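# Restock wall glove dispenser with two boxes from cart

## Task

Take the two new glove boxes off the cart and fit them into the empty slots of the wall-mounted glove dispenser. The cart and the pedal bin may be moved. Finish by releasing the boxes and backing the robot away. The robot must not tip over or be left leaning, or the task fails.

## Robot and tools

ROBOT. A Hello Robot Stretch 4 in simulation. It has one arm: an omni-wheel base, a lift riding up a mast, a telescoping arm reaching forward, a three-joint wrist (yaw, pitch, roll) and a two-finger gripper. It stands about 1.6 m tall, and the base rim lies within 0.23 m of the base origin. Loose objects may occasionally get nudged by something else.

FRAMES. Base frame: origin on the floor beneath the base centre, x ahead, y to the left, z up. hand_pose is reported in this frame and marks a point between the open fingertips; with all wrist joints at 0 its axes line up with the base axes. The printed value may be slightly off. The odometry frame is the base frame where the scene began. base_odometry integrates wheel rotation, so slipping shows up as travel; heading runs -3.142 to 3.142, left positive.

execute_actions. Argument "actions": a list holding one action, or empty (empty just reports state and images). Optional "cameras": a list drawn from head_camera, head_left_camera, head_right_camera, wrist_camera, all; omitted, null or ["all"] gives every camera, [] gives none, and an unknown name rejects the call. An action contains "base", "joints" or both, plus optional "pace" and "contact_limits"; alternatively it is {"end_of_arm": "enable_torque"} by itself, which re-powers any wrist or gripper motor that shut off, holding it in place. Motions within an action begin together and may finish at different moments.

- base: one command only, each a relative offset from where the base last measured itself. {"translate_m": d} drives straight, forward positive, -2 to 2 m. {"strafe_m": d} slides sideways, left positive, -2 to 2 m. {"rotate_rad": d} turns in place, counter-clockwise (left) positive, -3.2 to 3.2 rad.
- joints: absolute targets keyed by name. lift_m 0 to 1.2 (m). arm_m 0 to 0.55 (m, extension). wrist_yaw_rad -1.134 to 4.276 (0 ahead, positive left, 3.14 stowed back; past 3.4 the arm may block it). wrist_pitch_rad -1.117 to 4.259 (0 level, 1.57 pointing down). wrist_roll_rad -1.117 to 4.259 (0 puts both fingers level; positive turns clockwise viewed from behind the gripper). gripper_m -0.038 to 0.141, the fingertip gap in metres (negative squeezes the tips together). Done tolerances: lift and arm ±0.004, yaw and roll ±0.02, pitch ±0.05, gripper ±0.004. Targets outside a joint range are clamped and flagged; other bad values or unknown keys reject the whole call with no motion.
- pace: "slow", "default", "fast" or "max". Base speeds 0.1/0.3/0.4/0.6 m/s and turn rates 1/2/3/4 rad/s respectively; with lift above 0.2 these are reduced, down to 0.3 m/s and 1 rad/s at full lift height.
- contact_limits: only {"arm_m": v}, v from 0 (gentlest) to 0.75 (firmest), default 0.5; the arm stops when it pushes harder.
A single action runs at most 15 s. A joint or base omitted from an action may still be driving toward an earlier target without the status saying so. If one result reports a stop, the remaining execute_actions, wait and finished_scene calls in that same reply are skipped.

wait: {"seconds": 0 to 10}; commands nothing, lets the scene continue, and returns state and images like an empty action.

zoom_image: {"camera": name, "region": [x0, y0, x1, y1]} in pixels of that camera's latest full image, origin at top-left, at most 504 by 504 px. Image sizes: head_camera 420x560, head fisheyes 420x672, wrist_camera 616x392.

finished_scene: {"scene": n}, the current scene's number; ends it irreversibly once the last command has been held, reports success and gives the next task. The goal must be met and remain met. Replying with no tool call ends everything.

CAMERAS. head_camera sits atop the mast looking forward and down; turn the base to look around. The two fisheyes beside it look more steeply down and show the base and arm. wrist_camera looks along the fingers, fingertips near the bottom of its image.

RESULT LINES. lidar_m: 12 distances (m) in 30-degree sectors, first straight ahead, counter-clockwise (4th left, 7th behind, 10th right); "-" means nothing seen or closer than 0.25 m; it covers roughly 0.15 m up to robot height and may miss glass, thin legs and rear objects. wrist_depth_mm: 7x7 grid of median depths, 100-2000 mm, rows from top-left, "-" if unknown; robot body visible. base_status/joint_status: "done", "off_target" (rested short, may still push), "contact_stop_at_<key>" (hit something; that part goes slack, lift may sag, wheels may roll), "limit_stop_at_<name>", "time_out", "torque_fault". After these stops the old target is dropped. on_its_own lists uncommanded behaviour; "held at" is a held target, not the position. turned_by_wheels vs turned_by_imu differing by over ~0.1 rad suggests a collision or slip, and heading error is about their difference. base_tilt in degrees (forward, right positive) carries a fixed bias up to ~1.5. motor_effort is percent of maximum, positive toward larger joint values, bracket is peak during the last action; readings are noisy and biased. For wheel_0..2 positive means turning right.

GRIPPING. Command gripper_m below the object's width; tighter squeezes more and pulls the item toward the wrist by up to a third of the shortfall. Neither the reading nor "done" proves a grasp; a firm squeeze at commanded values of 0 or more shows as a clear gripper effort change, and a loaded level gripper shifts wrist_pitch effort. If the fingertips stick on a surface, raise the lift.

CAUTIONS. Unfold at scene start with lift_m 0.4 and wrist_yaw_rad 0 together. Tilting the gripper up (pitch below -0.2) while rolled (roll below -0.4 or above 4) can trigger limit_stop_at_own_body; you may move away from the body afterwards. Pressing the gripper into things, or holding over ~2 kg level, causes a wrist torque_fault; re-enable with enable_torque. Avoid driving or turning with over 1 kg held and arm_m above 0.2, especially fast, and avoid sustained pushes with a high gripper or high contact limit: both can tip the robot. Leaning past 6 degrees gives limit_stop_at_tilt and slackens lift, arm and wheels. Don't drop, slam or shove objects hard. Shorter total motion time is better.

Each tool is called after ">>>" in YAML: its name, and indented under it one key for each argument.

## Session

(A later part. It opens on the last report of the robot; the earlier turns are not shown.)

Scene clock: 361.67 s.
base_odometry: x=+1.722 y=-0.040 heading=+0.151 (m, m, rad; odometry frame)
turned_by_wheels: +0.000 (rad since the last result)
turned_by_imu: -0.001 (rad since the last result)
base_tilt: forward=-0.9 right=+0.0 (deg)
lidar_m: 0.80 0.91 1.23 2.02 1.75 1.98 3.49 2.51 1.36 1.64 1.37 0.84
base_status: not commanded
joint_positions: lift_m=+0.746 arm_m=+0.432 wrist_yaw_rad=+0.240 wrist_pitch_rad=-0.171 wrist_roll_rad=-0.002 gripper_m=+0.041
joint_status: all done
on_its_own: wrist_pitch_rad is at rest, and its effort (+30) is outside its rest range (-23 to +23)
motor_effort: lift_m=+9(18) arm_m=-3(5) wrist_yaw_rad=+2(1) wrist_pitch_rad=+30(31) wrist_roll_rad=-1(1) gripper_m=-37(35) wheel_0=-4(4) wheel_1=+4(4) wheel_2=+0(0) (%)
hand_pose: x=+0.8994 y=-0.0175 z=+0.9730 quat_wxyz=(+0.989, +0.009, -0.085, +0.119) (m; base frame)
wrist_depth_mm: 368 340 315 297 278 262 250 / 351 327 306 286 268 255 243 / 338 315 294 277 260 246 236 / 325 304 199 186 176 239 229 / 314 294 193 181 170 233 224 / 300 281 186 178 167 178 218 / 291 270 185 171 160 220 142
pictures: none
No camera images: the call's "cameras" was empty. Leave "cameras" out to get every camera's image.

>>> execute_actions:
  actions:
    - {"joints":{"lift_m":0.80,"wrist_pitch_rad":-0.22,"arm_m":0.42},"pace":"slow"}
  cameras: []

>>> execute_actions:
  actions:
    - {"joints":{"arm_m":0.5},"contact_limits":{"arm_m":0.2},"pace":"slow"}
  cameras: ["wrist_camera"]

Scene clock: 366.07 s.
base_odometry: x=+1.722 y=-0.040 heading=+0.151 (m, m, rad; odometry frame)
turned_by_wheels: +0.000 (rad since the last result)
turned_by_imu: -0.002 (rad since the last result)
base_tilt: forward=-0.8 right=-0.1 (deg)
lidar_m: 0.79 0.92 1.24 2.03 1.73 1.97 3.49 2.52 1.35 1.65 1.36 0.85
base_status: not commanded
joint_positions: lift_m=+0.799 arm_m=+0.421 wrist_yaw_rad=+0.240 wrist_pitch_rad=-0.212 wrist_roll_rad=-0.002 gripper_m=+0.041
joint_status: all done
on_its_own: wrist_pitch_rad is at rest, and its effort (-25) is outside its rest range (-23 to +23)
motor_effort: lift_m=+25(24) arm_m=-5(6) wrist_yaw_rad=+1(1) wrist_pitch_rad=-25(30) wrist_roll_rad=+0(0) gripper_m=-38(32) wheel_0=-3(4) wheel_1=+4(4) wheel_2=+0(0) (%)
hand_pose: x=+0.8865 y=-0.0180 z=+1.0383 quat_wxyz=(+0.987, +0.012, -0.105, +0.119) (m; base frame)
wrist_depth_mm: 394 366 340 317 297 281 266 / 375 347 327 304 287 271 259 / 357 338 310 293 277 260 250 / 343 320 200 185 174 251 242 / 330 307 193 180 170 243 234 / 315 296 187 177 167 179 228 / 304 278 186 171 160 229 219
pictures: none
No camera images: the call's "cameras" was empty. Leave "cameras" out to get every camera's image.

Scene clock: 367.37 s.
base_odometry: x=+1.722 y=-0.040 heading=+0.151 (m, m, rad; odometry frame)
turned_by_wheels: +0.000 (rad since the last result)
turned_by_imu: -0.001 (rad since the last result)
base_tilt: forward=-0.9 right=+0.0 (deg)
lidar_m: 0.80 0.89 1.24 2.01 1.76 1.98 3.52 2.49 1.34 1.65 1.37 0.83
base_status: not commanded
joint_positions: lift_m=+0.799 arm_m=+0.445 wrist_yaw_rad=+0.238 wrist_pitch_rad=-0.214 wrist_roll_rad=-0.001 gripper_m=+0.041
joint_status: arm_m contact_stop (moved +0.024 of +0.079)
on_its_own: arm_m is slack since a contact_stop (your +0.500 is given up)
motor_effort: lift_m=+25(25) arm_m=+0(16) wrist_yaw_rad=+7(16) wrist_pitch_rad=-19(24) wrist_roll_rad=-1(2) gripper_m=-33(36) wheel_0=+1(3) wheel_1=+2(4) wheel_2=-4(8) (%)
contact_limits: arm_m 0.2
hand_pose: x=+0.9102 y=-0.0186 z=+1.0389 quat_wxyz=(+0.987, +0.012, -0.106, +0.118) (m; base frame)
wrist_depth_mm: 362 336 312 291 272 256 245 / 345 319 298 279 262 248 236 / 327 306 286 266 253 239 229 / 312 293 204 190 179 232 222 / 298 282 194 181 172 224 215 / 286 266 185 176 166 179 209 / 277 257 180 168 156 209 142
pictures: wrist_camera
Images, in order (width x height): wrist_camera 616x392.

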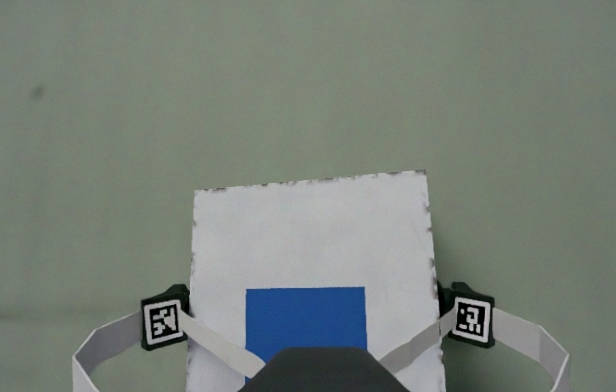

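>>> execute_actions:
  actions:
    - {"joints":{"arm_m":0.439},"pace":"slow"}
  cameras: []

>>> execute_actions:
  actions:
    - {"joints":{"lift_m":0.73},"pace":"slow"}
  cameras: ["head_camera"]

Scene clock: 384.13 s.
base_odometry: x=+1.722 y=-0.040 heading=+0.151 (m, m, rad; odometry frame)
turned_by_wheels: +0.000 (rad since the last result)
turned_by_imu: -0.007 (rad since the last result)
base_tilt: forward=-0.8 right=+0.0 (deg)
lidar_m: 0.78 0.92 1.23 2.01 1.75 1.98 3.51 2.48 1.34 1.65 1.37 0.86
base_status: not commanded
joint_positions: lift_m=+0.799 arm_m=+0.440 wrist_yaw_rad=+0.240 wrist_pitch_rad=-0.211 wrist_roll_rad=-0.002 gripper_m=+0.041
joint_status: all done
motor_effort: lift_m=+24(25) arm_m=-3(3) wrist_yaw_rad=+0(7) wrist_pitch_rad=-26(26) wrist_roll_rad=-1(1) gripper_m=-33(34) wheel_0=+2(2) wheel_1=+2(1) wheel_2=-4(4) (%)
hand_pose: x=+0.9052 y=-0.0179 z=+1.0382 quat_wxyz=(+0.987, +0.012, -0.105, +0.119) (m; base frame)
wrist_depth_mm: 366 340 317 294 276 262 248 / 349 325 303 285 267 251 241 / 334 309 291 273 257 243 231 / 317 298 276 189 178 235 226 / 304 287 195 182 173 229 219 / 293 276 186 177 167 179 213 / 283 258 181 170 158 213 141
pictures: none
No camera images: the call's "cameras" was empty. Leave "cameras" out to get every camera's image.

Scene clock: 386.00 s.
base_odometry: x=+1.722 y=-0.040 heading=+0.151 (m, m, rad; odometry frame)
turned_by_wheels: +0.000 (rad since the last result)
turned_by_imu: -0.001 (rad since the last result)
base_tilt: forward=-0.9 right=+0.0 (deg)
lidar_m: 0.80 0.94 1.19 2.03 1.74 1.96 3.49 2.52 1.35 1.66 1.38 0.86
base_status: not commanded
joint_positions: lift_m=+0.731 arm_m=+0.439 wrist_yaw_rad=+0.239 wrist_pitch_rad=-0.231 wrist_roll_rad=-0.002 gripper_m=+0.041
joint_status: all done
on_its_own: wrist_pitch_rad is at rest, and its effort (+31) is outside its rest range (-23 to +23)
motor_effort: lift_m=+10(23) arm_m=-2(3) wrist_yaw_rad=+1(1) wrist_pitch_rad=+31(33) wrist_roll_rad=-1(2) gripper_m=-34(33) wheel_0=+1(2) wheel_1=+1(2) wheel_2=-4(4) (%)
hand_pose: x=+0.9039 y=-0.0184 z=+0.9749 quat_wxyz=(+0.986, +0.013, -0.114, +0.118) (m; base frame)
wrist_depth_mm: 382 355 329 306 287 268 256 / 366 338 310 291 274 258 247 / 342 319 297 278 263 249 237 / 322 304 204 190 179 239 230 / 309 290 195 182 173 231 222 / 294 278 186 176 167 179 215 / 283 260 180 169 158 213 140
pictures: head_camera
Images, in order (width x height): head_camera 420x560.

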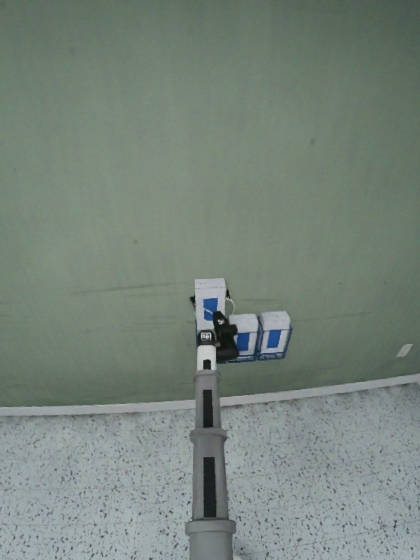

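>>> execute_actions:
  actions:
    - {"joints":{"lift_m":0.79,"wrist_pitch_rad":-0.22},"pace":"slow"}
  cameras: []

>>> execute_actions:
  actions:
    - {"base":{"strafe_m":0.006},"pace":"slow"}
  cameras: []

>>> execute_actions:
  actions:
    - {"joints":{"lift_m":0.735},"pace":"slow"}
  cameras: ["head_left_camera"]

>>> zoom_image:
  camera: "head_left_camera"
  region: [190,270,310,380]

Scene clock: 391.33 s.
base_odometry: x=+1.722 y=-0.040 heading=+0.151 (m, m, rad; odometry frame)
turned_by_wheels: +0.000 (rad since the last result)
turned_by_imu: -0.002 (rad since the last result)
base_tilt: forward=-0.8 right=+0.0 (deg)
lidar_m: 0.78 0.92 1.25 2.03 1.75 1.98 3.51 2.48 1.34 1.66 1.37 0.84
base_status: not commanded
joint_positions: lift_m=+0.789 arm_m=+0.439 wrist_yaw_rad=+0.240 wrist_pitch_rad=-0.211 wrist_roll_rad=-0.002 gripper_m=+0.041
joint_status: all done
on_its_own: wrist_pitch_rad is at rest, and its effort (-28) is outside its rest range (-23 to +23)
motor_effort: lift_m=+25(18) arm_m=-2(2) wrist_yaw_rad=+2(1) wrist_pitch_rad=-28(30) wrist_roll_rad=-1(2) gripper_m=-34(36) wheel_0=+2(1) wheel_1=+1(2) wheel_2=-4(4) (%)
hand_pose: x=+0.9051 y=-0.0180 z=+1.0281 quat_wxyz=(+0.987, +0.012, -0.105, +0.119) (m; base frame)
wrist_depth_mm: 368 343 315 294 274 260 249 / 349 325 301 283 265 253 240 / 332 312 290 274 258 242 233 / 322 297 278 190 179 235 225 / 307 285 195 183 172 229 219 / 293 277 187 177 167 180 213 / 283 259 182 169 158 213 141
pictures: none
No camera images: the call's "cameras" was empty. Leave "cameras" out to get every camera's image.

Scene clock: 392.07 s.
base_odometry: x=+1.721 y=-0.034 heading=+0.151 (m, m, rad; odometry frame)
turned_by_wheels: +0.000 (rad since the last result)
turned_by_imu: +0.000 (rad since the last result)
base_tilt: forward=-0.8 right=+0.0 (deg)
lidar_m: 0.78 0.93 1.25 2.02 1.73 1.97 3.49 2.51 1.35 1.65 1.37 0.84
base_status: done
joint_positions: lift_m=+0.789 arm_m=+0.439 wrist_yaw_rad=+0.240 wrist_pitch_rad=-0.211 wrist_roll_rad=-0.002 gripper_m=+0.041
joint_status: not commanded
on_its_own: wrist_pitch_rad is at rest, and its effort (-26) is outside its rest range (-23 to +23)
motor_effort: lift_m=+25(25) arm_m=-2(2) wrist_yaw_rad=+1(1) wrist_pitch_rad=-26(27) wrist_roll_rad=+0(1) gripper_m=-36(35) wheel_0=-5(8) wheel_1=+5(6) wheel_2=+0(4) (%)
hand_pose: x=+0.9051 y=-0.0180 z=+1.0281 quat_wxyz=(+0.987, +0.012, -0.105, +0.119) (m; base frame)
wrist_depth_mm: 368 342 317 294 274 259 247 / 349 325 300 282 266 250 241 / 334 310 290 272 256 242 234 / 319 300 276 190 179 234 225 / 304 286 196 183 172 228 219 / 294 276 186 177 167 179 212 / 283 262 182 169 158 213 141
pictures: none
No camera images: the call's "cameras" was empty. Leave "cameras" out to get every camera's image.

Scene clock: 393.40 s.
base_odometry: x=+1.721 y=-0.034 heading=+0.151 (m, m, rad; odometry frame)
turned_by_wheels: +0.000 (rad since the last result)
turned_by_imu: -0.001 (rad since the last result)
base_tilt: forward=-0.9 right=+0.0 (deg)
lidar_m: 0.78 0.93 1.23 2.02 1.71 1.93 3.50 2.55 1.33 1.65 1.40 0.84
base_status: not commanded
joint_positions: lift_m=+0.736 arm_m=+0.439 wrist_yaw_rad=+0.240 wrist_pitch_rad=-0.226 wrist_roll_rad=-0.001 gripper_m=+0.041
joint_status: all done
motor_effort: lift_m=+11(25) arm_m=-2(2) wrist_yaw_rad=+1(1) wrist_pitch_rad=+17(25) wrist_roll_rad=-3(3) gripper_m=-35(35) wheel_0=-5(5) wheel_1=+5(5) wheel_2=+0(0) (%)
hand_pose: x=+0.9042 y=-0.0182 z=+0.9785 quat_wxyz=(+0.986, +0.013, -0.112, +0.119) (m; base frame)
wrist_depth_mm: 379 351 325 301 285 265 252 / 359 334 309 290 271 256 244 / 340 314 296 277 259 246 236 / 324 301 204 190 179 238 227 / 309 290 196 183 173 230 221 / 294 276 186 176 167 180 214 / 282 259 180 169 158 214 141
pictures: head_left_camera
Images, in order (width x height): head_left_camera 420x672.

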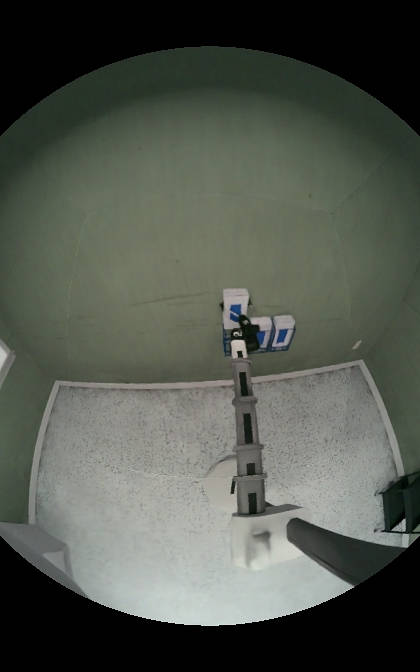

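Region (190, 270, 310, 380) of head_left_camera's 420x672 image, scaled by 4.200, with more detail than that image has; it fills the top 462 rows of this view, and the rest is white.

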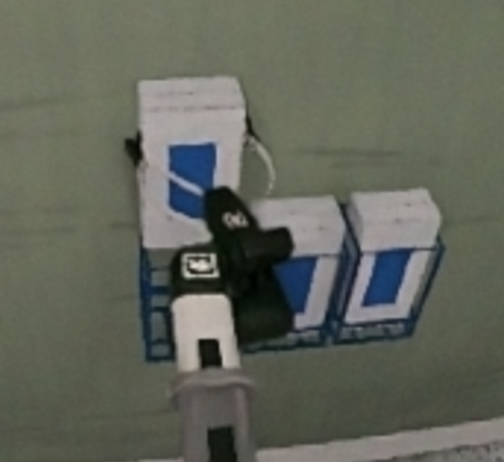

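>>> execute_actions:
  actions:
    - {"joints":{"lift_m":0.79,"wrist_pitch_rad":-0.22},"pace":"slow"}
  cameras: []

>>> execute_actions:
  actions:
    - {"base":{"strafe_m":-0.003},"pace":"slow"}
  cameras: []

>>> execute_actions:
  actions:
    - {"joints":{"lift_m":0.735},"pace":"slow"}
  cameras: []

Scene clock: 396.37 s.
base_odometry: x=+1.721 y=-0.034 heading=+0.151 (m, m, rad; odometry frame)
turned_by_wheels: +0.000 (rad since the last result)
turned_by_imu: -0.001 (rad since the last result)
base_tilt: forward=-0.8 right=+0.0 (deg)
lidar_m: 0.78 0.94 1.24 2.01 1.75 1.96 3.48 2.53 1.36 1.66 1.37 0.83
base_status: not commanded
joint_positions: lift_m=+0.789 arm_m=+0.439 wrist_yaw_rad=+0.240 wrist_pitch_rad=-0.211 wrist_roll_rad=-0.001 gripper_m=+0.041
joint_status: all done
on_its_own: wrist_pitch_rad is at rest, and its effort (-28) is outside its rest range (-23 to +23)
motor_effort: lift_m=+25(23) arm_m=-2(2) wrist_yaw_rad=+1(1) wrist_pitch_rad=-28(30) wrist_roll_rad=-2(3) gripper_m=-36(34) wheel_0=-5(5) wheel_1=+5(5) wheel_2=+0(0) (%)
hand_pose: x=+0.9051 y=-0.0180 z=+1.0281 quat_wxyz=(+0.987, +0.012, -0.105, +0.119) (m; base frame)
wrist_depth_mm: 370 340 315 294 276 260 246 / 349 324 304 283 265 250 241 / 334 310 290 273 257 243 231 / 319 297 277 189 179 235 224 / 303 286 195 183 173 229 218 / 294 276 187 178 167 180 212 / 283 259 181 170 158 213 141
pictures: none
No camera images: the call's "cameras" was empty. Leave "cameras" out to get every camera's image.

Scene clock: 397.00 s.
base_odometry: x=+1.721 y=-0.037 heading=+0.151 (m, m, rad; odometry frame)
turned_by_wheels: +0.000 (rad since the last result)
turned_by_imu: +0.000 (rad since the last result)
base_tilt: forward=-0.8 right=+0.0 (deg)
lidar_m: 0.79 0.93 1.25 2.02 1.74 1.98 3.52 2.55 1.36 1.65 1.36 0.86
base_status: done
joint_positions: lift_m=+0.789 arm_m=+0.439 wrist_yaw_rad=+0.240 wrist_pitch_rad=-0.211 wrist_roll_rad=-0.001 gripper_m=+0.041
joint_status: not commanded
on_its_own: wrist_pitch_rad is at rest, and its effort (-28) is outside its rest range (-23 to +23)
motor_effort: lift_m=+24(25) arm_m=-2(2) wrist_yaw_rad=-1(2) wrist_pitch_rad=-28(27) wrist_roll_rad=-1(2) gripper_m=-32(36) wheel_0=+6(7) wheel_1=-5(5) wheel_2=+0(1) (%)
hand_pose: x=+0.9051 y=-0.0177 z=+1.0281 quat_wxyz=(+0.987, +0.012, -0.105, +0.119) (m; base frame)
wrist_depth_mm: 368 343 317 296 276 263 247 / 349 325 303 283 266 250 239 / 332 309 290 271 257 243 232 / 319 300 277 190 179 235 225 / 306 287 195 183 173 228 218 / 291 276 186 177 167 180 212 / 281 260 182 170 158 213 141
pictures: none
No camera images: the call's "cameras" was empty. Leave "cameras" out to get every camera's image.

Scene clock: 398.33 s.
base_odometry: x=+1.721 y=-0.037 heading=+0.151 (m, m, rad; odometry frame)
turned_by_wheels: +0.000 (rad since the last result)
turned_by_imu: -0.001 (rad since the last result)
base_tilt: forward=-0.8 right=+0.0 (deg)
lidar_m: 0.80 0.92 1.24 2.00 1.74 1.96 3.52 2.55 1.35 1.65 1.38 0.83
base_status: not commanded
joint_positions: lift_m=+0.736 arm_m=+0.439 wrist_yaw_rad=+0.240 wrist_pitch_rad=-0.226 wrist_roll_rad=-0.001 gripper_m=+0.041
joint_status: all done
motor_effort: lift_m=+11(22) arm_m=-2(2) wrist_yaw_rad=+0(1) wrist_pitch_rad=+16(25) wrist_roll_rad=-1(2) gripper_m=-34(35) wheel_0=+5(6) wheel_1=-5(5) wheel_2=+0(0) (%)
hand_pose: x=+0.9042 y=-0.0181 z=+0.9784 quat_wxyz=(+0.986, +0.013, -0.112, +0.119) (m; base frame)
wrist_depth_mm: 379 351 325 303 283 267 253 / 362 332 309 289 272 255 244 / 342 315 296 278 262 247 236 / 325 303 204 190 179 237 229 / 309 290 196 183 174 229 220 / 294 277 186 178 167 179 213 / 283 262 182 169 158 213 141
pictures: none
No camera images: the call's "cameras" was empty. Leave "cameras" out to get every camera's image.

>>> execute_actions:
  actions:
    - {"joints":{"lift_m":0.79,"wrist_pitch_rad":-0.22},"pace":"slow"}
  cameras: []

>>> execute_actions:
  actions:
    - {"joints":{"arm_m":0.432},"pace":"slow"}
  cameras: []

>>> execute_actions:
  actions:
    - {"joints":{"lift_m":0.735},"pace":"slow"}
  cameras: []

Scene clock: 403.93 s.
base_odometry: x=+1.721 y=-0.037 heading=+0.151 (m, m, rad; odometry frame)
turned_by_wheels: +0.000 (rad since the last result)
turned_by_imu: -0.002 (rad since the last result)
base_tilt: forward=-0.8 right=+0.0 (deg)
lidar_m: 0.78 0.93 1.24 2.01 1.74 1.94 3.51 2.51 1.37 1.66 1.39 0.86
base_status: not commanded
joint_positions: lift_m=+0.789 arm_m=+0.439 wrist_yaw_rad=+0.240 wrist_pitch_rad=-0.211 wrist_roll_rad=-0.001 gripper_m=+0.041
joint_status: all done
on_its_own: wrist_pitch_rad is at rest, and its effort (-29) is outside its rest range (-23 to +23)
motor_effort: lift_m=+25(25) arm_m=-3(2) wrist_yaw_rad=-1(0) wrist_pitch_rad=-29(28) wrist_roll_rad=-1(2) gripper_m=-34(33) wheel_0=+5(5) wheel_1=-5(5) wheel_2=+0(0) (%)
hand_pose: x=+0.9051 y=-0.0178 z=+1.0281 quat_wxyz=(+0.987, +0.012, -0.105, +0.119) (m; base frame)
wrist_depth_mm: 366 340 315 294 277 262 248 / 349 325 303 285 265 252 239 / 332 310 290 272 255 242 233 / 320 297 276 190 179 235 225 / 306 286 195 182 173 228 219 / 294 276 187 177 167 180 212 / 282 260 182 169 158 213 141
pictures: none
No camera images: the call's "cameras" was empty. Leave "cameras" out to get every camera's image.

Scene clock: 404.73 s.
base_odometry: x=+1.721 y=-0.037 heading=+0.151 (m, m, rad; odometry frame)
turned_by_wheels: +0.000 (rad since the last result)
turned_by_imu: +0.000 (rad since the last result)
base_tilt: forward=-0.9 right=+0.0 (deg)
lidar_m: 0.78 0.91 1.25 2.02 1.75 1.99 3.52 2.55 1.36 1.66 1.36 0.85
base_status: not commanded
joint_positions: lift_m=+0.789 arm_m=+0.433 wrist_yaw_rad=+0.240 wrist_pitch_rad=-0.211 wrist_roll_rad=-0.002 gripper_m=+0.041
joint_status: all done
on_its_own: wrist_pitch_rad is at rest, and its effort (-27) is outside its rest range (-23 to +23)
motor_effort: lift_m=+25(25) arm_m=-5(3) wrist_yaw_rad=+0(1) wrist_pitch_rad=-27(26) wrist_roll_rad=-1(1) gripper_m=-35(33) wheel_0=+5(5) wheel_1=-5(5) wheel_2=+0(0) (%)
hand_pose: x=+0.8985 y=-0.0178 z=+1.0281 quat_wxyz=(+0.987, +0.012, -0.105, +0.119) (m; base frame)
wrist_depth_mm: 379 347 324 301 283 267 255 / 359 334 312 289 272 257 247 / 345 319 300 279 265 249 239 / 330 307 202 188 177 241 230 / 314 296 195 182 171 235 226 / 301 282 186 177 167 179 218 / 290 266 183 170 160 220 142
pictures: none
No camera images: the call's "cameras" was empty. Leave "cameras" out to get every camera's image.

Scene clock: 406.07 s.
base_odometry: x=+1.721 y=-0.037 heading=+0.151 (m, m, rad; odometry frame)
turned_by_wheels: +0.000 (rad since the last result)
turned_by_imu: -0.001 (rad since the last result)
base_tilt: forward=-0.9 right=+0.0 (deg)
lidar_m: 0.80 0.92 1.22 2.01 1.74 1.96 3.51 2.55 1.33 1.65 1.38 0.85
base_status: not commanded
joint_positions: lift_m=+0.736 arm_m=+0.433 wrist_yaw_rad=+0.240 wrist_pitch_rad=-0.225 wrist_roll_rad=-0.001 gripper_m=+0.041
joint_status: all done
motor_effort: lift_m=+12(27) arm_m=-4(5) wrist_yaw_rad=+0(1) wrist_pitch_rad=+12(28) wrist_roll_rad=-2(3) gripper_m=-34(34) wheel_0=+5(5) wheel_1=-5(5) wheel_2=+0(0) (%)
hand_pose: x=+0.8975 y=-0.0181 z=+0.9781 quat_wxyz=(+0.987, +0.013, -0.111, +0.119) (m; base frame)
wrist_depth_mm: 389 362 334 309 289 273 259 / 368 340 317 296 278 264 251 / 349 325 304 285 268 253 241 / 332 310 202 188 178 242 235 / 317 296 195 182 171 235 226 / 301 286 186 177 167 179 218 / 290 270 183 170 159 219 141
pictures: none
No camera images: the call's "cameras" was empty. Leave "cameras" out to get every camera's image.

>>> execute_actions:
  actions:
    - {"joints":{"lift_m":0.76,"arm_m":0.428},"pace":"slow"}
  cameras: []

>>> execute_actions:
  actions:
    - {"joints":{"lift_m":0.725},"pace":"slow"}
  cameras: ["head_camera"]

Scene clock: 408.67 s.
base_odometry: x=+1.721 y=-0.037 heading=+0.151 (m, m, rad; odometry frame)
turned_by_wheels: +0.000 (rad since the last result)
turned_by_imu: -0.001 (rad since the last result)
base_tilt: forward=-0.8 right=+0.0 (deg)
lidar_m: 0.80 0.92 1.24 2.02 1.74 1.98 3.50 2.49 1.34 1.64 1.38 0.83
base_status: not commanded
joint_positions: lift_m=+0.759 arm_m=+0.429 wrist_yaw_rad=+0.240 wrist_pitch_rad=-0.212 wrist_roll_rad=-0.001 gripper_m=+0.041
joint_status: all done
on_its_own: wrist_pitch_rad is at rest, and its effort (-25) is outside its rest range (-23 to +23)
motor_effort: lift_m=+25(28) arm_m=-5(5) wrist_yaw_rad=+0(0) wrist_pitch_rad=-25(25) wrist_roll_rad=-1(2) gripper_m=-33(38) wheel_0=+5(5) wheel_1=-5(5) wheel_2=+0(0) (%)
hand_pose: x=+0.8944 y=-0.0179 z=+0.9984 quat_wxyz=(+0.987, +0.012, -0.105, +0.119) (m; base frame)
wrist_depth_mm: 382 355 329 307 289 272 257 / 368 338 315 298 278 263 251 / 349 325 301 285 268 254 242 / 332 310 200 186 177 245 235 / 319 298 194 182 171 237 228 / 306 287 186 177 167 179 221 / 296 271 184 170 160 222 178
pictures: none
No camera images: the call's "cameras" was empty. Leave "cameras" out to get every camera's image.

Scene clock: 409.80 s.
base_odometry: x=+1.721 y=-0.037 heading=+0.151 (m, m, rad; odometry frame)
turned_by_wheels: +0.000 (rad since the last result)
turned_by_imu: -0.001 (rad since the last result)
base_tilt: forward=-0.9 right=+0.0 (deg)
lidar_m: 0.80 0.94 1.24 2.02 1.74 1.97 3.51 2.52 1.35 1.65 1.38 0.85
base_status: not commanded
joint_positions: lift_m=+0.726 arm_m=+0.429 wrist_yaw_rad=+0.238 wrist_pitch_rad=-0.233 wrist_roll_rad=-0.002 gripper_m=+0.041
joint_status: all done
on_its_own: wrist_pitch_rad is at rest, and its effort (+37) is outside its rest range (-23 to +23)
motor_effort: lift_m=+9(25) arm_m=-3(4) wrist_yaw_rad=+5(5) wrist_pitch_rad=+37(34) wrist_roll_rad=+0(4) gripper_m=-28(35) wheel_0=+4(5) wheel_1=-5(5) wheel_2=+0(0) (%)
hand_pose: x=+0.8929 y=-0.0187 z=+0.9706 quat_wxyz=(+0.986, +0.013, -0.115, +0.118) (m; base frame)
wrist_depth_mm: 402 373 345 320 300 283 267 / 377 351 327 304 287 270 258 / 357 332 309 291 274 259 248 / 338 317 200 187 176 250 239 / 322 303 193 182 171 241 232 / 306 289 186 177 167 178 223 / 296 270 182 170 159 223 214
pictures: head_camera
Images, in order (width x height): head_camera 420x560.

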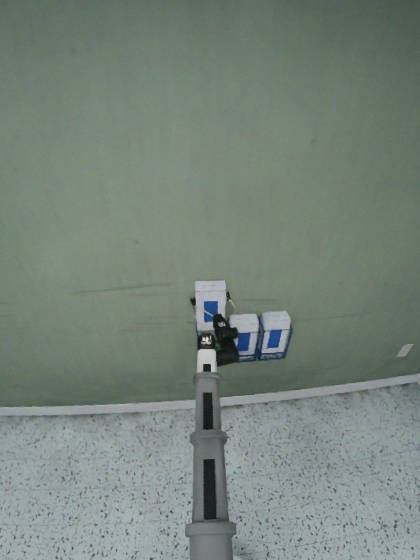

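>>> execute_actions:
  actions:
    - {"joints":{"lift_m":0.79,"wrist_pitch_rad":-0.2,"wrist_roll_rad":-0.05,"arm_m":0.433},"pace":"slow"}
  cameras: []

>>> execute_actions:
  actions:
    - {"base":{"strafe_m":0.006},"pace":"slow"}
  cameras: []

>>> execute_actions:
  actions:
    - {"joints":{"lift_m":0.73},"pace":"slow"}
  cameras: ["head_camera","wrist_camera"]

Scene clock: 417.30 s.
base_odometry: x=+1.721 y=-0.037 heading=+0.151 (m, m, rad; odometry frame)
turned_by_wheels: +0.000 (rad since the last result)
turned_by_imu: -0.002 (rad since the last result)
base_tilt: forward=-0.9 right=+0.0 (deg)
lidar_m: 0.77 0.93 1.21 1.99 1.74 1.99 3.48 2.51 1.34 1.64 1.34 0.84
base_status: not commanded
joint_positions: lift_m=+0.789 arm_m=+0.432 wrist_yaw_rad=+0.240 wrist_pitch_rad=-0.191 wrist_roll_rad=-0.050 gripper_m=+0.041
joint_status: all done
on_its_own: wrist_pitch_rad is at rest, and its effort (-26) is outside its rest range (-23 to +23)
motor_effort: lift_m=+25(30) arm_m=+5(9) wrist_yaw_rad=-1(8) wrist_pitch_rad=-26(52) wrist_roll_rad=-2(8) gripper_m=-33(33) wheel_0=+4(4) wheel_1=-4(5) wheel_2=+0(0) (%)
hand_pose: x=+0.8989 y=-0.0176 z=+1.0226 quat_wxyz=(+0.988, -0.013, -0.098, +0.117) (m; base frame)
wrist_depth_mm: 368 343 322 298 282 265 253 / 353 329 307 290 273 257 247 / 338 315 297 278 262 249 239 / 322 303 202 187 178 242 232 / 310 291 193 181 171 236 226 / 298 281 186 177 167 180 219 / 289 266 183 170 160 220 177
pictures: none
No camera images: the call's "cameras" was empty. Leave "cameras" out to get every camera's image.

Scene clock: 418.03 s.
base_odometry: x=+1.720 y=-0.032 heading=+0.151 (m, m, rad; odometry frame)
turned_by_wheels: +0.000 (rad since the last result)
turned_by_imu: +0.000 (rad since the last result)
base_tilt: forward=-0.8 right=+0.0 (deg)
lidar_m: 0.80 0.92 1.23 2.03 1.73 1.95 3.48 2.53 1.37 1.66 1.37 0.83
base_status: done
joint_positions: lift_m=+0.789 arm_m=+0.432 wrist_yaw_rad=+0.240 wrist_pitch_rad=-0.191 wrist_roll_rad=-0.050 gripper_m=+0.041
joint_status: not commanded
on_its_own: wrist_pitch_rad is at rest, and its effort (-24) is outside its rest range (-23 to +23)
motor_effort: lift_m=+25(25) arm_m=+5(5) wrist_yaw_rad=+0(0) wrist_pitch_rad=-24(25) wrist_roll_rad=-1(1) gripper_m=-36(32) wheel_0=-5(5) wheel_1=+6(6) wheel_2=+0(0) (%)
hand_pose: x=+0.8989 y=-0.0176 z=+1.0226 quat_wxyz=(+0.988, -0.013, -0.098, +0.117) (m; base frame)
wrist_depth_mm: 368 343 320 298 282 265 253 / 355 330 306 287 272 257 248 / 336 314 296 277 262 249 240 / 320 303 202 187 177 240 230 / 310 291 194 182 171 234 225 / 298 281 186 177 167 179 219 / 287 266 183 170 159 219 176
pictures: none
No camera images: the call's "cameras" was empty. Leave "cameras" out to get every camera's image.

Scene clock: 419.40 s.
base_odometry: x=+1.720 y=-0.032 heading=+0.151 (m, m, rad; odometry frame)
turned_by_wheels: +0.000 (rad since the last result)
turned_by_imu: -0.001 (rad since the last result)
base_tilt: forward=-0.9 right=+0.0 (deg)
lidar_m: 0.79 0.92 1.24 1.99 1.75 1.98 3.48 2.52 1.36 1.65 1.36 0.84
base_status: not commanded
joint_positions: lift_m=+0.731 arm_m=+0.432 wrist_yaw_rad=+0.239 wrist_pitch_rad=-0.215 wrist_roll_rad=-0.049 gripper_m=+0.041
joint_status: all done
on_its_own: wrist_pitch_rad is at rest, and its effort (+41) is outside its rest range (-23 to +23)
motor_effort: lift_m=+8(22) arm_m=+5(5) wrist_yaw_rad=+3(3) wrist_pitch_rad=+41(42) wrist_roll_rad=-3(2) gripper_m=-37(32) wheel_0=-6(5) wheel_1=+5(5) wheel_2=+0(0) (%)
hand_pose: x=+0.8976 y=-0.0183 z=+0.9706 quat_wxyz=(+0.987, -0.011, -0.109, +0.116) (m; base frame)
wrist_depth_mm: 387 357 332 309 290 276 264 / 366 342 315 301 279 266 254 / 345 322 301 285 268 255 244 / 327 307 202 188 177 246 236 / 312 294 194 182 172 237 228 / 297 282 186 177 167 178 220 / 286 266 182 169 158 220 177
pictures: head_camera, wrist_camera
Images, in order (width x height): head_camera 420x560, wrist_camera 616x392.

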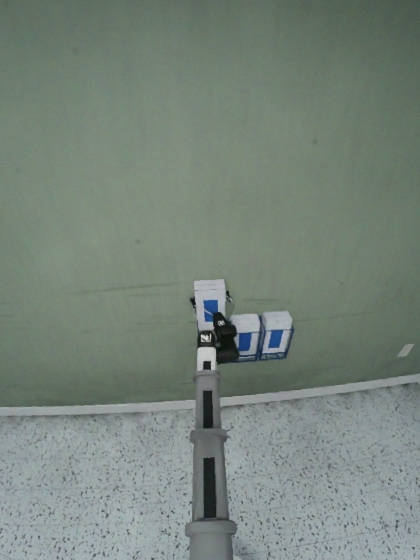

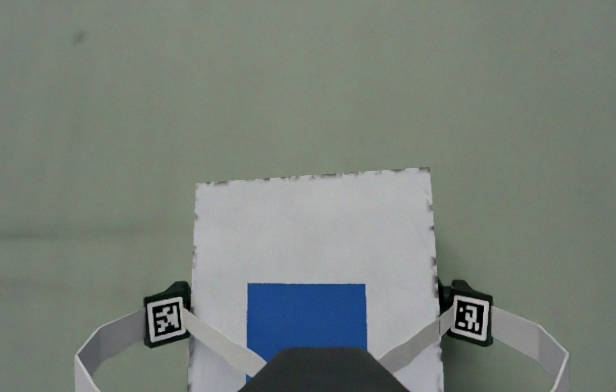

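>>> execute_actions:
  actions:
    - {"joints":{"lift_m":0.80,"wrist_pitch_rad":-0.18,"wrist_roll_rad":0},"pace":"slow"}
  cameras: []

>>> execute_actions:
  actions:
    - {"base":{"strafe_m":-0.02},"pace":"slow"}
  cameras: []

>>> execute_actions:
  actions:
    - {"joints":{"lift_m":0.735},"pace":"slow"}
  cameras: ["head_camera"]

Scene clock: 438.10 s.
base_odometry: x=+1.720 y=-0.032 heading=+0.151 (m, m, rad; odometry frame)
turned_by_wheels: +0.000 (rad since the last result)
turned_by_imu: -0.007 (rad since the last result)
base_tilt: forward=-0.8 right=+0.0 (deg)
lidar_m: 0.79 0.92 1.21 2.01 1.73 1.94 3.50 2.53 1.37 1.66 1.38 0.84
base_status: not commanded
joint_positions: lift_m=+0.799 arm_m=+0.432 wrist_yaw_rad=+0.240 wrist_pitch_rad=-0.172 wrist_roll_rad=+0.000 gripper_m=+0.041
joint_status: all done
motor_effort: lift_m=+25(23) arm_m=+3(5) wrist_yaw_rad=-1(14) wrist_pitch_rad=-23(56) wrist_roll_rad=+1(7) gripper_m=-36(34) wheel_0=-3(5) wheel_1=+5(5) wheel_2=-1(1) (%)
hand_pose: x=+0.9002 y=-0.0173 z=+1.0271 quat_wxyz=(+0.989, +0.010, -0.085, +0.119) (m; base frame)
wrist_depth_mm: 359 336 310 291 273 257 246 / 347 324 298 282 266 249 240 / 334 310 290 273 257 244 234 / 324 300 201 186 177 237 227 / 312 291 192 181 170 231 221 / 301 282 186 177 167 179 216 / 290 268 183 171 160 220 141
pictures: none
No camera images: the call's "cameras" was empty. Leave "cameras" out to get every camera's image.

Scene clock: 453.10 s.
base_odometry: x=+1.723 y=-0.051 heading=+0.151 (m, m, rad; odometry frame)
turned_by_wheels: +0.000 (rad since the last result)
turned_by_imu: -0.006 (rad since the last result)
base_tilt: forward=-0.9 right=+0.0 (deg)
lidar_m: 0.80 0.93 1.24 2.04 1.73 1.99 3.51 2.51 1.36 1.64 1.38 0.83
base_status: done
joint_positions: lift_m=+0.799 arm_m=+0.432 wrist_yaw_rad=+0.240 wrist_pitch_rad=-0.172 wrist_roll_rad=+0.000 gripper_m=+0.041
joint_status: not commanded
motor_effort: lift_m=+24(24) arm_m=+3(3) wrist_yaw_rad=+0(2) wrist_pitch_rad=-24(23) wrist_roll_rad=+0(0) gripper_m=-36(31) wheel_0=+5(9) wheel_1=-5(7) wheel_2=+0(1) (%)
hand_pose: x=+0.9002 y=-0.0173 z=+1.0271 quat_wxyz=(+0.989, +0.010, -0.085, +0.119) (m; base frame)
wrist_depth_mm: 364 338 312 293 274 257 245 / 347 324 298 282 266 250 240 / 332 309 291 273 259 245 234 / 320 300 202 186 177 236 229 / 312 293 194 181 170 230 223 / 301 282 186 177 167 179 217 / 293 268 183 171 160 220 141
pictures: none
No camera images: the call's "cameras" was empty. Leave "cameras" out to get every camera's image.

Scene clock: 454.90 s.
base_odometry: x=+1.723 y=-0.051 heading=+0.151 (m, m, rad; odometry frame)
turned_by_wheels: +0.000 (rad since the last result)
turned_by_imu: -0.001 (rad since the last result)
base_tilt: forward=-0.9 right=+0.0 (deg)
lidar_m: 0.79 0.93 1.22 2.02 1.73 1.99 3.49 2.49 1.33 1.64 1.37 0.83
base_status: not commanded
joint_positions: lift_m=+0.736 arm_m=+0.432 wrist_yaw_rad=+0.241 wrist_pitch_rad=-0.196 wrist_roll_rad=-0.001 gripper_m=+0.041
joint_status: all done
on_its_own: wrist_pitch_rad is at rest, and its effort (+46) is outside its rest range (-23 to +23)
motor_effort: lift_m=+8(27) arm_m=+4(3) wrist_yaw_rad=-4(4) wrist_pitch_rad=+46(46) wrist_roll_rad=+4(2) gripper_m=-37(33) wheel_0=+5(5) wheel_1=-4(5) wheel_2=+0(0) (%)
hand_pose: x=+0.8990 y=-0.0173 z=+0.9703 quat_wxyz=(+0.988, +0.011, -0.097, +0.120) (m; base frame)
wrist_depth_mm: 382 353 327 304 287 267 255 / 364 336 314 291 274 259 249 / 345 322 300 282 265 250 239 / 329 309 200 186 177 242 233 / 317 297 194 181 172 235 225 / 303 283 186 177 167 178 218 / 294 270 183 170 160 220 140
pictures: head_camera
Images, in order (width x height): head_camera 420x560.

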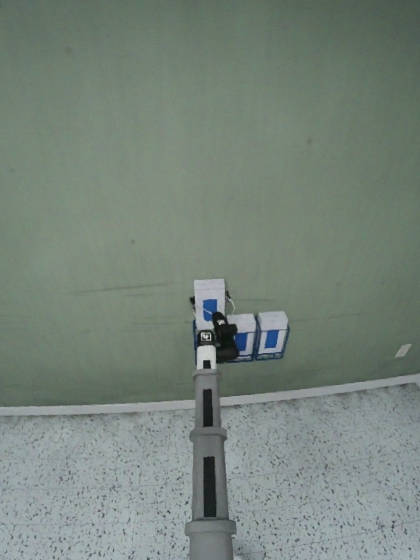

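>>> execute_actions:
  actions:
    - {"joints":{"lift_m":0.80,"wrist_pitch_rad":-0.18,"wrist_roll_rad":0.05},"pace":"slow"}
  cameras: []

>>> execute_actions:
  actions:
    - {"base":{"strafe_m":0.003},"pace":"slow"}
  cameras: []

>>> execute_actions:
  actions:
    - {"joints":{"lift_m":0.735},"pace":"slow"}
  cameras: ["head_camera","wrist_camera"]

Scene clock: 459.90 s.
base_odometry: x=+1.723 y=-0.051 heading=+0.151 (m, m, rad; odometry frame)
turned_by_wheels: +0.000 (rad since the last result)
turned_by_imu: -0.002 (rad since the last result)
base_tilt: forward=-0.8 right=+0.0 (deg)
lidar_m: 0.77 0.90 1.23 2.01 1.76 1.99 3.48 2.48 1.32 1.64 1.38 0.83
base_status: not commanded
joint_positions: lift_m=+0.799 arm_m=+0.432 wrist_yaw_rad=+0.240 wrist_pitch_rad=-0.172 wrist_roll_rad=+0.050 gripper_m=+0.041
joint_status: all done
motor_effort: lift_m=+25(29) arm_m=+3(4) wrist_yaw_rad=+0(9) wrist_pitch_rad=-23(46) wrist_roll_rad=+1(14) gripper_m=-40(40) wheel_0=+3(5) wheel_1=-4(4) wheel_2=+0(0) (%)
hand_pose: x=+0.9002 y=-0.0173 z=+1.0271 quat_wxyz=(+0.989, +0.035, -0.082, +0.121) (m; base frame)
wrist_depth_mm: 362 332 310 290 271 255 244 / 347 325 301 282 265 249 238 / 334 314 293 273 256 243 232 / 322 301 201 186 175 237 226 / 310 293 192 181 171 232 221 / 303 285 187 178 167 179 217 / 294 271 184 170 161 220 141
pictures: none
No camera images: the call's "cameras" was empty. Leave "cameras" out to get every camera's image.

Scene clock: 460.50 s.
base_odometry: x=+1.723 y=-0.048 heading=+0.152 (m, m, rad; odometry frame)
turned_by_wheels: +0.000 (rad since the last result)
turned_by_imu: +0.000 (rad since the last result)
base_tilt: forward=-0.9 right=+0.0 (deg)
lidar_m: 0.79 0.93 1.23 2.02 1.76 1.95 3.50 2.53 1.34 1.65 1.37 0.83
base_status: done
joint_positions: lift_m=+0.799 arm_m=+0.432 wrist_yaw_rad=+0.240 wrist_pitch_rad=-0.172 wrist_roll_rad=+0.050 gripper_m=+0.041
joint_status: not commanded
on_its_own: wrist_pitch_rad is at rest, and its effort (-25) is outside its rest range (-23 to +23)
motor_effort: lift_m=+24(25) arm_m=+4(3) wrist_yaw_rad=+0(2) wrist_pitch_rad=-25(23) wrist_roll_rad=+1(2) gripper_m=-29(35) wheel_0=-4(0) wheel_1=+5(7) wheel_2=+0(0) (%)
hand_pose: x=+0.9002 y=-0.0173 z=+1.0271 quat_wxyz=(+0.989, +0.035, -0.082, +0.121) (m; base frame)
wrist_depth_mm: 359 334 310 290 272 255 245 / 347 322 300 281 263 249 237 / 334 310 291 274 258 244 232 / 325 301 200 185 176 236 226 / 312 294 193 181 171 229 221 / 304 285 187 177 168 178 215 / 293 268 184 171 161 220 141
pictures: none
No camera images: the call's "cameras" was empty. Leave "cameras" out to get every camera's image.

Scene clock: 475.50 s.
base_odometry: x=+1.723 y=-0.048 heading=+0.152 (m, m, rad; odometry frame)
turned_by_wheels: +0.000 (rad since the last result)
turned_by_imu: -0.006 (rad since the last result)
base_tilt: forward=-0.9 right=+0.0 (deg)
lidar_m: 0.80 0.93 1.22 2.02 1.75 1.97 3.50 2.48 1.37 1.65 1.37 0.84
base_status: not commanded
joint_positions: lift_m=+0.735 arm_m=+0.432 wrist_yaw_rad=+0.240 wrist_pitch_rad=-0.172 wrist_roll_rad=+0.050 gripper_m=+0.041
joint_status: all done
motor_effort: lift_m=+21(22) arm_m=+3(3) wrist_yaw_rad=+0(2) wrist_pitch_rad=-23(52) wrist_roll_rad=+0(2) gripper_m=-33(37) wheel_0=-1(4) wheel_1=+4(5) wheel_2=-1(2) (%)
hand_pose: x=+0.9002 y=-0.0174 z=+0.9623 quat_wxyz=(+0.989, +0.035, -0.082, +0.121) (m; base frame)
wrist_depth_mm: 359 334 310 290 272 256 242 / 349 324 301 281 265 249 238 / 334 312 291 274 256 243 233 / 324 301 203 187 177 236 227 / 312 291 194 182 171 230 223 / 304 285 186 177 167 179 216 / 296 272 183 171 160 220 141
pictures: head_camera, wrist_camera
Images, in order (width x height): head_camera 420x560, wrist_camera 616x392.

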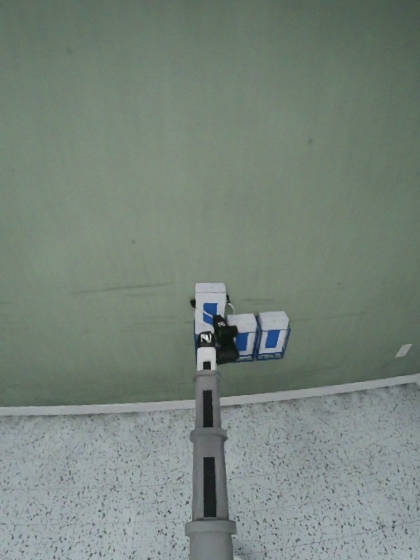

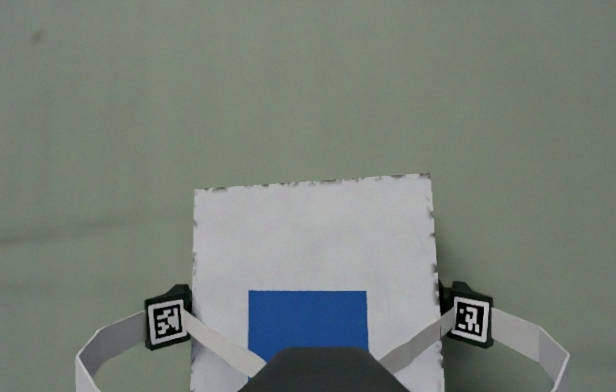

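>>> execute_actions:
  actions:
    - {"joints":{"lift_m":0.665},"pace":"slow"}
  cameras: ["wrist_camera"]

Scene clock: 480.53 s.
base_odometry: x=+1.723 y=-0.048 heading=+0.152 (m, m, rad; odometry frame)
turned_by_wheels: +0.000 (rad since the last result)
turned_by_imu: -0.002 (rad since the last result)
base_tilt: forward=-0.9 right=+0.0 (deg)
lidar_m: 0.80 0.92 1.23 2.00 1.75 1.99 3.51 2.50 1.34 1.63 1.36 0.83
base_status: not commanded
joint_positions: lift_m=+0.665 arm_m=+0.432 wrist_yaw_rad=+0.241 wrist_pitch_rad=-0.172 wrist_roll_rad=+0.050 gripper_m=+0.041
joint_status: all done
motor_effort: lift_m=+16(23) arm_m=+3(3) wrist_yaw_rad=-3(3) wrist_pitch_rad=-23(25) wrist_roll_rad=-1(0) gripper_m=-33(36) wheel_0=-1(1) wheel_1=+4(4) wheel_2=-1(1) (%)
hand_pose: x=+0.9002 y=-0.0171 z=+0.8928 quat_wxyz=(+0.989, +0.035, -0.082, +0.122) (m; base frame)
wrist_depth_mm: 362 334 309 289 272 257 244 / 347 324 300 282 265 249 239 / 340 312 293 274 257 242 233 / 325 304 200 186 177 237 227 / 312 293 193 181 171 231 221 / 303 286 186 177 167 180 215 / 296 271 183 171 160 220 141
pictures: wrist_camera
Images, in order (width x height): wrist_camera 616x392.

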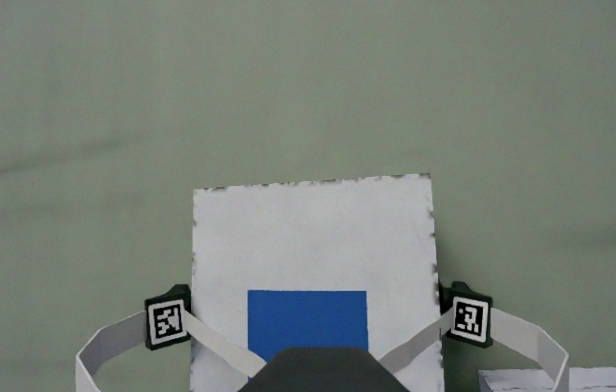

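>>> execute_actions:
  actions:
    - {"joints":{"lift_m":0.652},"pace":"slow"}
  cameras: []

>>> execute_actions:
  actions:
    - {"joints":{"gripper_m":0.14},"pace":"slow"}
  cameras: ["wrist_camera","head_camera"]

Scene clock: 483.27 s.
base_odometry: x=+1.723 y=-0.048 heading=+0.152 (m, m, rad; odometry frame)
turned_by_wheels: +0.000 (rad since the last result)
turned_by_imu: -0.001 (rad since the last result)
base_tilt: forward=-0.9 right=+0.0 (deg)
lidar_m: 0.80 0.92 1.23 2.03 1.73 1.99 3.49 2.51 1.31 1.65 1.37 0.84
base_status: not commanded
joint_positions: lift_m=+0.652 arm_m=+0.432 wrist_yaw_rad=+0.241 wrist_pitch_rad=-0.172 wrist_roll_rad=+0.050 gripper_m=+0.041
joint_status: all done
motor_effort: lift_m=+16(19) arm_m=+3(3) wrist_yaw_rad=-3(3) wrist_pitch_rad=-22(23) wrist_roll_rad=+0(0) gripper_m=-33(32) wheel_0=-1(1) wheel_1=+4(4) wheel_2=-1(1) (%)
hand_pose: x=+0.9002 y=-0.0171 z=+0.8799 quat_wxyz=(+0.988, +0.035, -0.082, +0.122) (m; base frame)
wrist_depth_mm: 364 334 309 290 271 255 244 / 349 324 301 279 265 249 239 / 338 312 291 274 258 243 232 / 324 303 200 186 177 236 227 / 314 294 193 180 171 231 221 / 303 283 185 177 167 181 216 / 294 272 183 170 161 189 141
pictures: none
No camera images: the call's "cameras" was empty. Leave "cameras" out to get every camera's image.

Scene clock: 487.67 s.
base_odometry: x=+1.723 y=-0.048 heading=+0.151 (m, m, rad; odometry frame)
turned_by_wheels: +0.000 (rad since the last result)
turned_by_imu: -0.002 (rad since the last result)
base_tilt: forward=-0.9 right=+0.0 (deg)
lidar_m: 0.80 0.92 1.22 2.04 1.76 1.98 3.47 2.50 1.33 1.64 1.36 0.85
base_status: not commanded
joint_positions: lift_m=+0.652 arm_m=+0.432 wrist_yaw_rad=+0.234 wrist_pitch_rad=-0.175 wrist_roll_rad=+0.050 gripper_m=+0.140
joint_status: all done
on_its_own: wrist_yaw_rad is at rest, and its effort (+16) is outside its rest range (-13 to +13)
motor_effort: lift_m=+17(17) arm_m=+5(5) wrist_yaw_rad=+16(16) wrist_pitch_rad=-15(20) wrist_roll_rad=+0(1) gripper_m=-1(40) wheel_0=+1(1) wheel_1=+4(3) wheel_2=-7(7) (%)
hand_pose: x=+0.8996 y=-0.0190 z=+0.8805 quat_wxyz=(+0.989, +0.035, -0.084, +0.119) (m; base frame)
wrist_depth_mm: 362 336 310 293 273 259 247 / 347 325 301 283 266 252 240 / 338 312 291 276 259 246 236 / 324 304 279 201 192 239 230 / 314 293 205 193 185 234 224 / 301 283 195 186 177 222 219 / 297 277 192 139 172 195 175
pictures: head_camera, wrist_camera
Images, in order (width x height): head_camera 420x560, wrist_camera 616x392.

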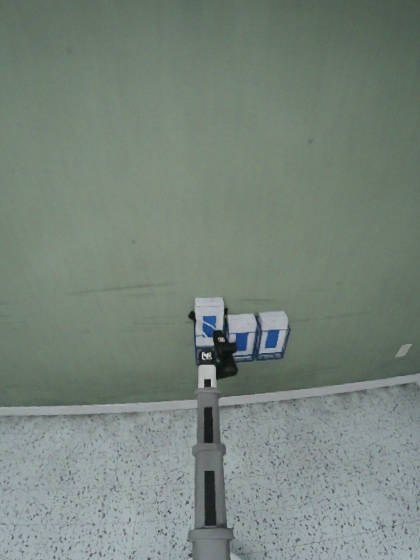

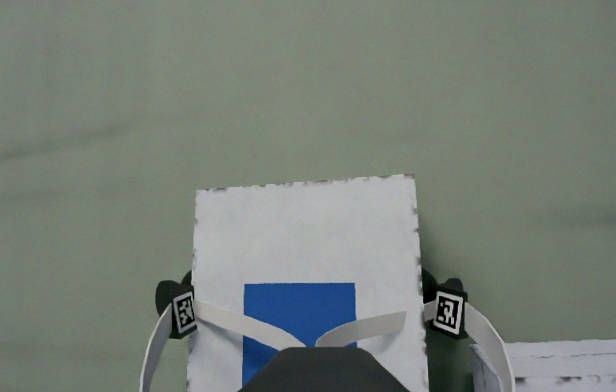

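>>> execute_actions:
  actions:
    - {"joints":{"wrist_yaw_rad":0.29},"pace":"slow"}
  cameras: ["wrist_camera"]

Scene clock: 489.57 s.
base_odometry: x=+1.722 y=-0.048 heading=+0.151 (m, m, rad; odometry frame)
turned_by_wheels: -0.001 (rad since the last result)
turned_by_imu: -0.002 (rad since the last result)
base_tilt: forward=-0.9 right=+0.0 (deg)
lidar_m: 0.80 0.93 1.23 2.03 1.75 1.99 3.49 2.48 1.36 1.66 1.40 0.86
base_status: not commanded
joint_positions: lift_m=+0.652 arm_m=+0.432 wrist_yaw_rad=+0.271 wrist_pitch_rad=-0.177 wrist_roll_rad=+0.050 gripper_m=+0.140
joint_status: all done
on_its_own: wrist_yaw_rad is at rest, and its effort (+53) is outside its rest range (-13 to +13)
motor_effort: lift_m=+17(17) arm_m=+7(7) wrist_yaw_rad=+53(52) wrist_pitch_rad=-10(15) wrist_roll_rad=+0(0) gripper_m=-1(0) wheel_0=+1(1) wheel_1=+4(4) wheel_2=-15(15) (%)
hand_pose: x=+0.8997 y=-0.0081 z=+0.8811 quat_wxyz=(+0.986, +0.037, -0.084, +0.137) (m; base frame)
wrist_depth_mm: 377 342 314 293 273 255 242 / 359 330 304 286 265 249 237 / 347 319 296 276 258 244 230 / 334 310 287 268 252 236 224 / 324 300 279 262 245 230 221 / 312 290 195 189 178 195 215 / 304 281 193 135 170 219 178
pictures: wrist_camera
Images, in order (width x height): wrist_camera 616x392.

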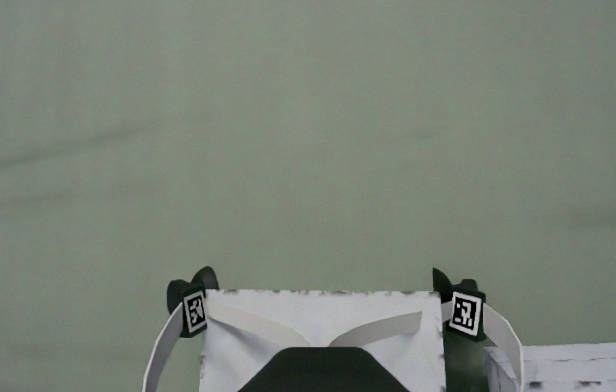

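>>> execute_actions:
  actions:
    - {"joints":{"wrist_yaw_rad":0.235,"lift_m":0.69},"pace":"slow"}
  cameras: ["wrist_camera","head_camera"]

Scene clock: 491.97 s.
base_odometry: x=+1.722 y=-0.048 heading=+0.151 (m, m, rad; odometry frame)
turned_by_wheels: +0.000 (rad since the last result)
turned_by_imu: -0.001 (rad since the last result)
base_tilt: forward=-0.9 right=+0.0 (deg)
lidar_m: 0.80 0.93 1.25 2.02 1.75 1.95 3.52 2.51 1.35 1.66 1.35 0.84
base_status: not commanded
joint_positions: lift_m=+0.689 arm_m=+0.432 wrist_yaw_rad=+0.226 wrist_pitch_rad=-0.155 wrist_roll_rad=+0.055 gripper_m=+0.140
joint_status: all done
on_its_own: wrist_yaw_rad is at rest, and its effort (+25) is outside its rest range (-13 to +13); wrist_pitch_rad is at rest, and its effort (-73) is outside its rest range (-23 to +23); wrist_roll_rad is at rest, and its effort (-14) is outside its rest range (-13 to +13)
motor_effort: lift_m=+31(30) arm_m=+7(7) wrist_yaw_rad=+25(52) wrist_pitch_rad=-73(92) wrist_roll_rad=-14(15) gripper_m=+0(1) wheel_0=+1(1) wheel_1=+4(4) wheel_2=-13(15) (%)
hand_pose: x=+0.9001 y=-0.0212 z=+0.9117 quat_wxyz=(+0.990, +0.036, -0.074, +0.115) (m; base frame)
wrist_depth_mm: 345 322 301 285 270 253 243 / 336 314 296 278 262 248 238 / 325 306 287 270 257 243 234 / 317 297 281 266 252 238 229 / 307 294 273 259 246 234 223 / 300 285 203 252 237 224 220 / 296 277 190 137 173 221 217
pictures: head_camera, wrist_camera
Images, in order (width x height): head_camera 420x560, wrist_camera 616x392.

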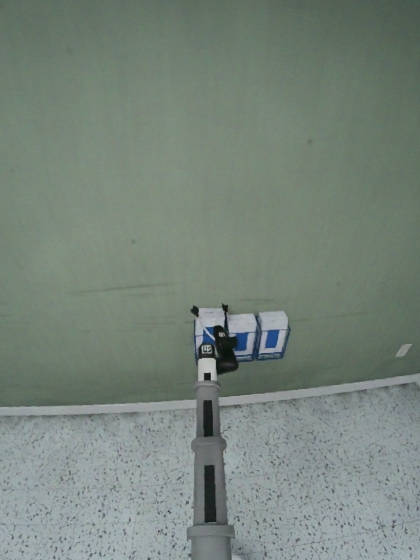

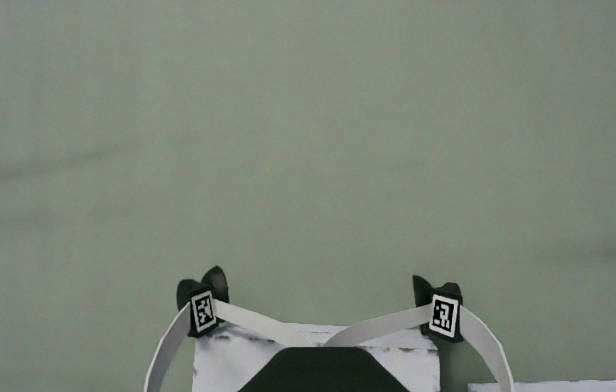

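>>> execute_actions:
  actions:
    - {"joints":{"lift_m":0.665,"wrist_yaw_rad":0.2,"wrist_roll_rad":0},"pace":"slow"}
  cameras: ["wrist_camera","head_left_camera"]

>>> zoom_image:
  camera: "head_left_camera"
  region: [190,280,310,380]

Scene clock: 495.07 s.
base_odometry: x=+1.723 y=-0.048 heading=+0.151 (m, m, rad; odometry frame)
turned_by_wheels: +0.001 (rad since the last result)
turned_by_imu: -0.001 (rad since the last result)
base_tilt: forward=-0.9 right=+0.0 (deg)
lidar_m: 0.79 0.93 1.24 2.04 1.75 1.97 3.52 2.47 1.34 1.65 1.39 0.85
base_status: not commanded
joint_positions: lift_m=+0.666 arm_m=+0.432 wrist_yaw_rad=+0.201 wrist_pitch_rad=-0.185 wrist_roll_rad=-0.001 gripper_m=+0.140
joint_status: all done
motor_effort: lift_m=+12(31) arm_m=+6(7) wrist_yaw_rad=-2(23) wrist_pitch_rad=+13(73) wrist_roll_rad=+2(14) gripper_m=-4(1) wheel_0=+1(1) wheel_1=+4(4) wheel_2=-5(12) (%)
hand_pose: x=+0.8982 y=-0.0291 z=+0.8967 quat_wxyz=(+0.991, +0.009, -0.092, +0.100) (m; base frame)
wrist_depth_mm: 355 336 317 301 285 271 259 / 343 324 306 290 274 262 252 / 330 312 294 281 267 254 245 / 315 300 283 271 257 246 236 / 303 289 274 262 251 238 232 / 296 279 200 252 218 229 223 / 286 268 188 139 176 224 218
pictures: head_left_camera, wrist_camera
Images, in order (width x height): head_left_camera 420x672, wrist_camera 616x392.

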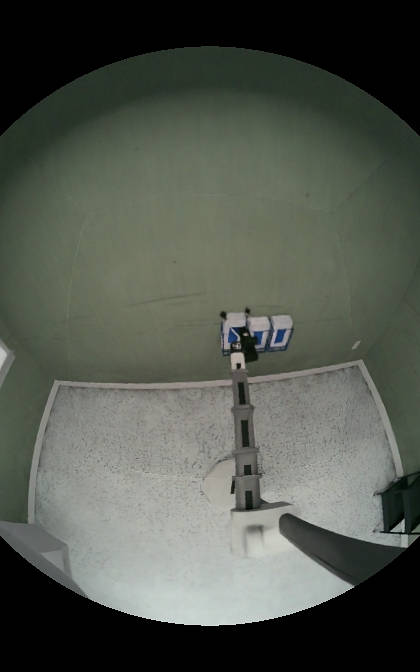

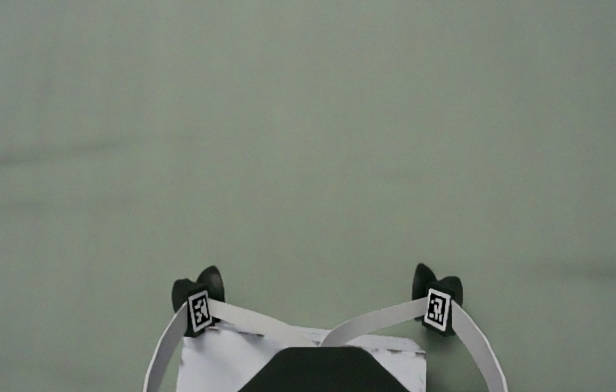

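Region (190, 280, 310, 380) of head_left_camera's 420x672 image, scaled by 4.200, with more detail than that image has.

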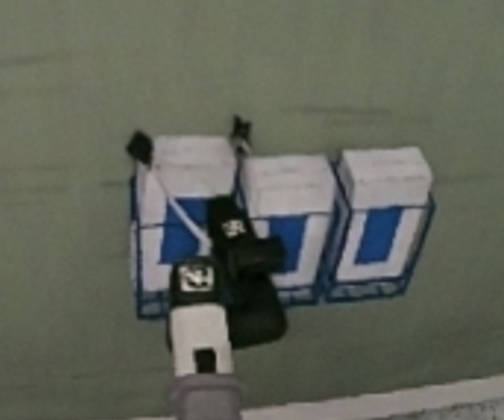

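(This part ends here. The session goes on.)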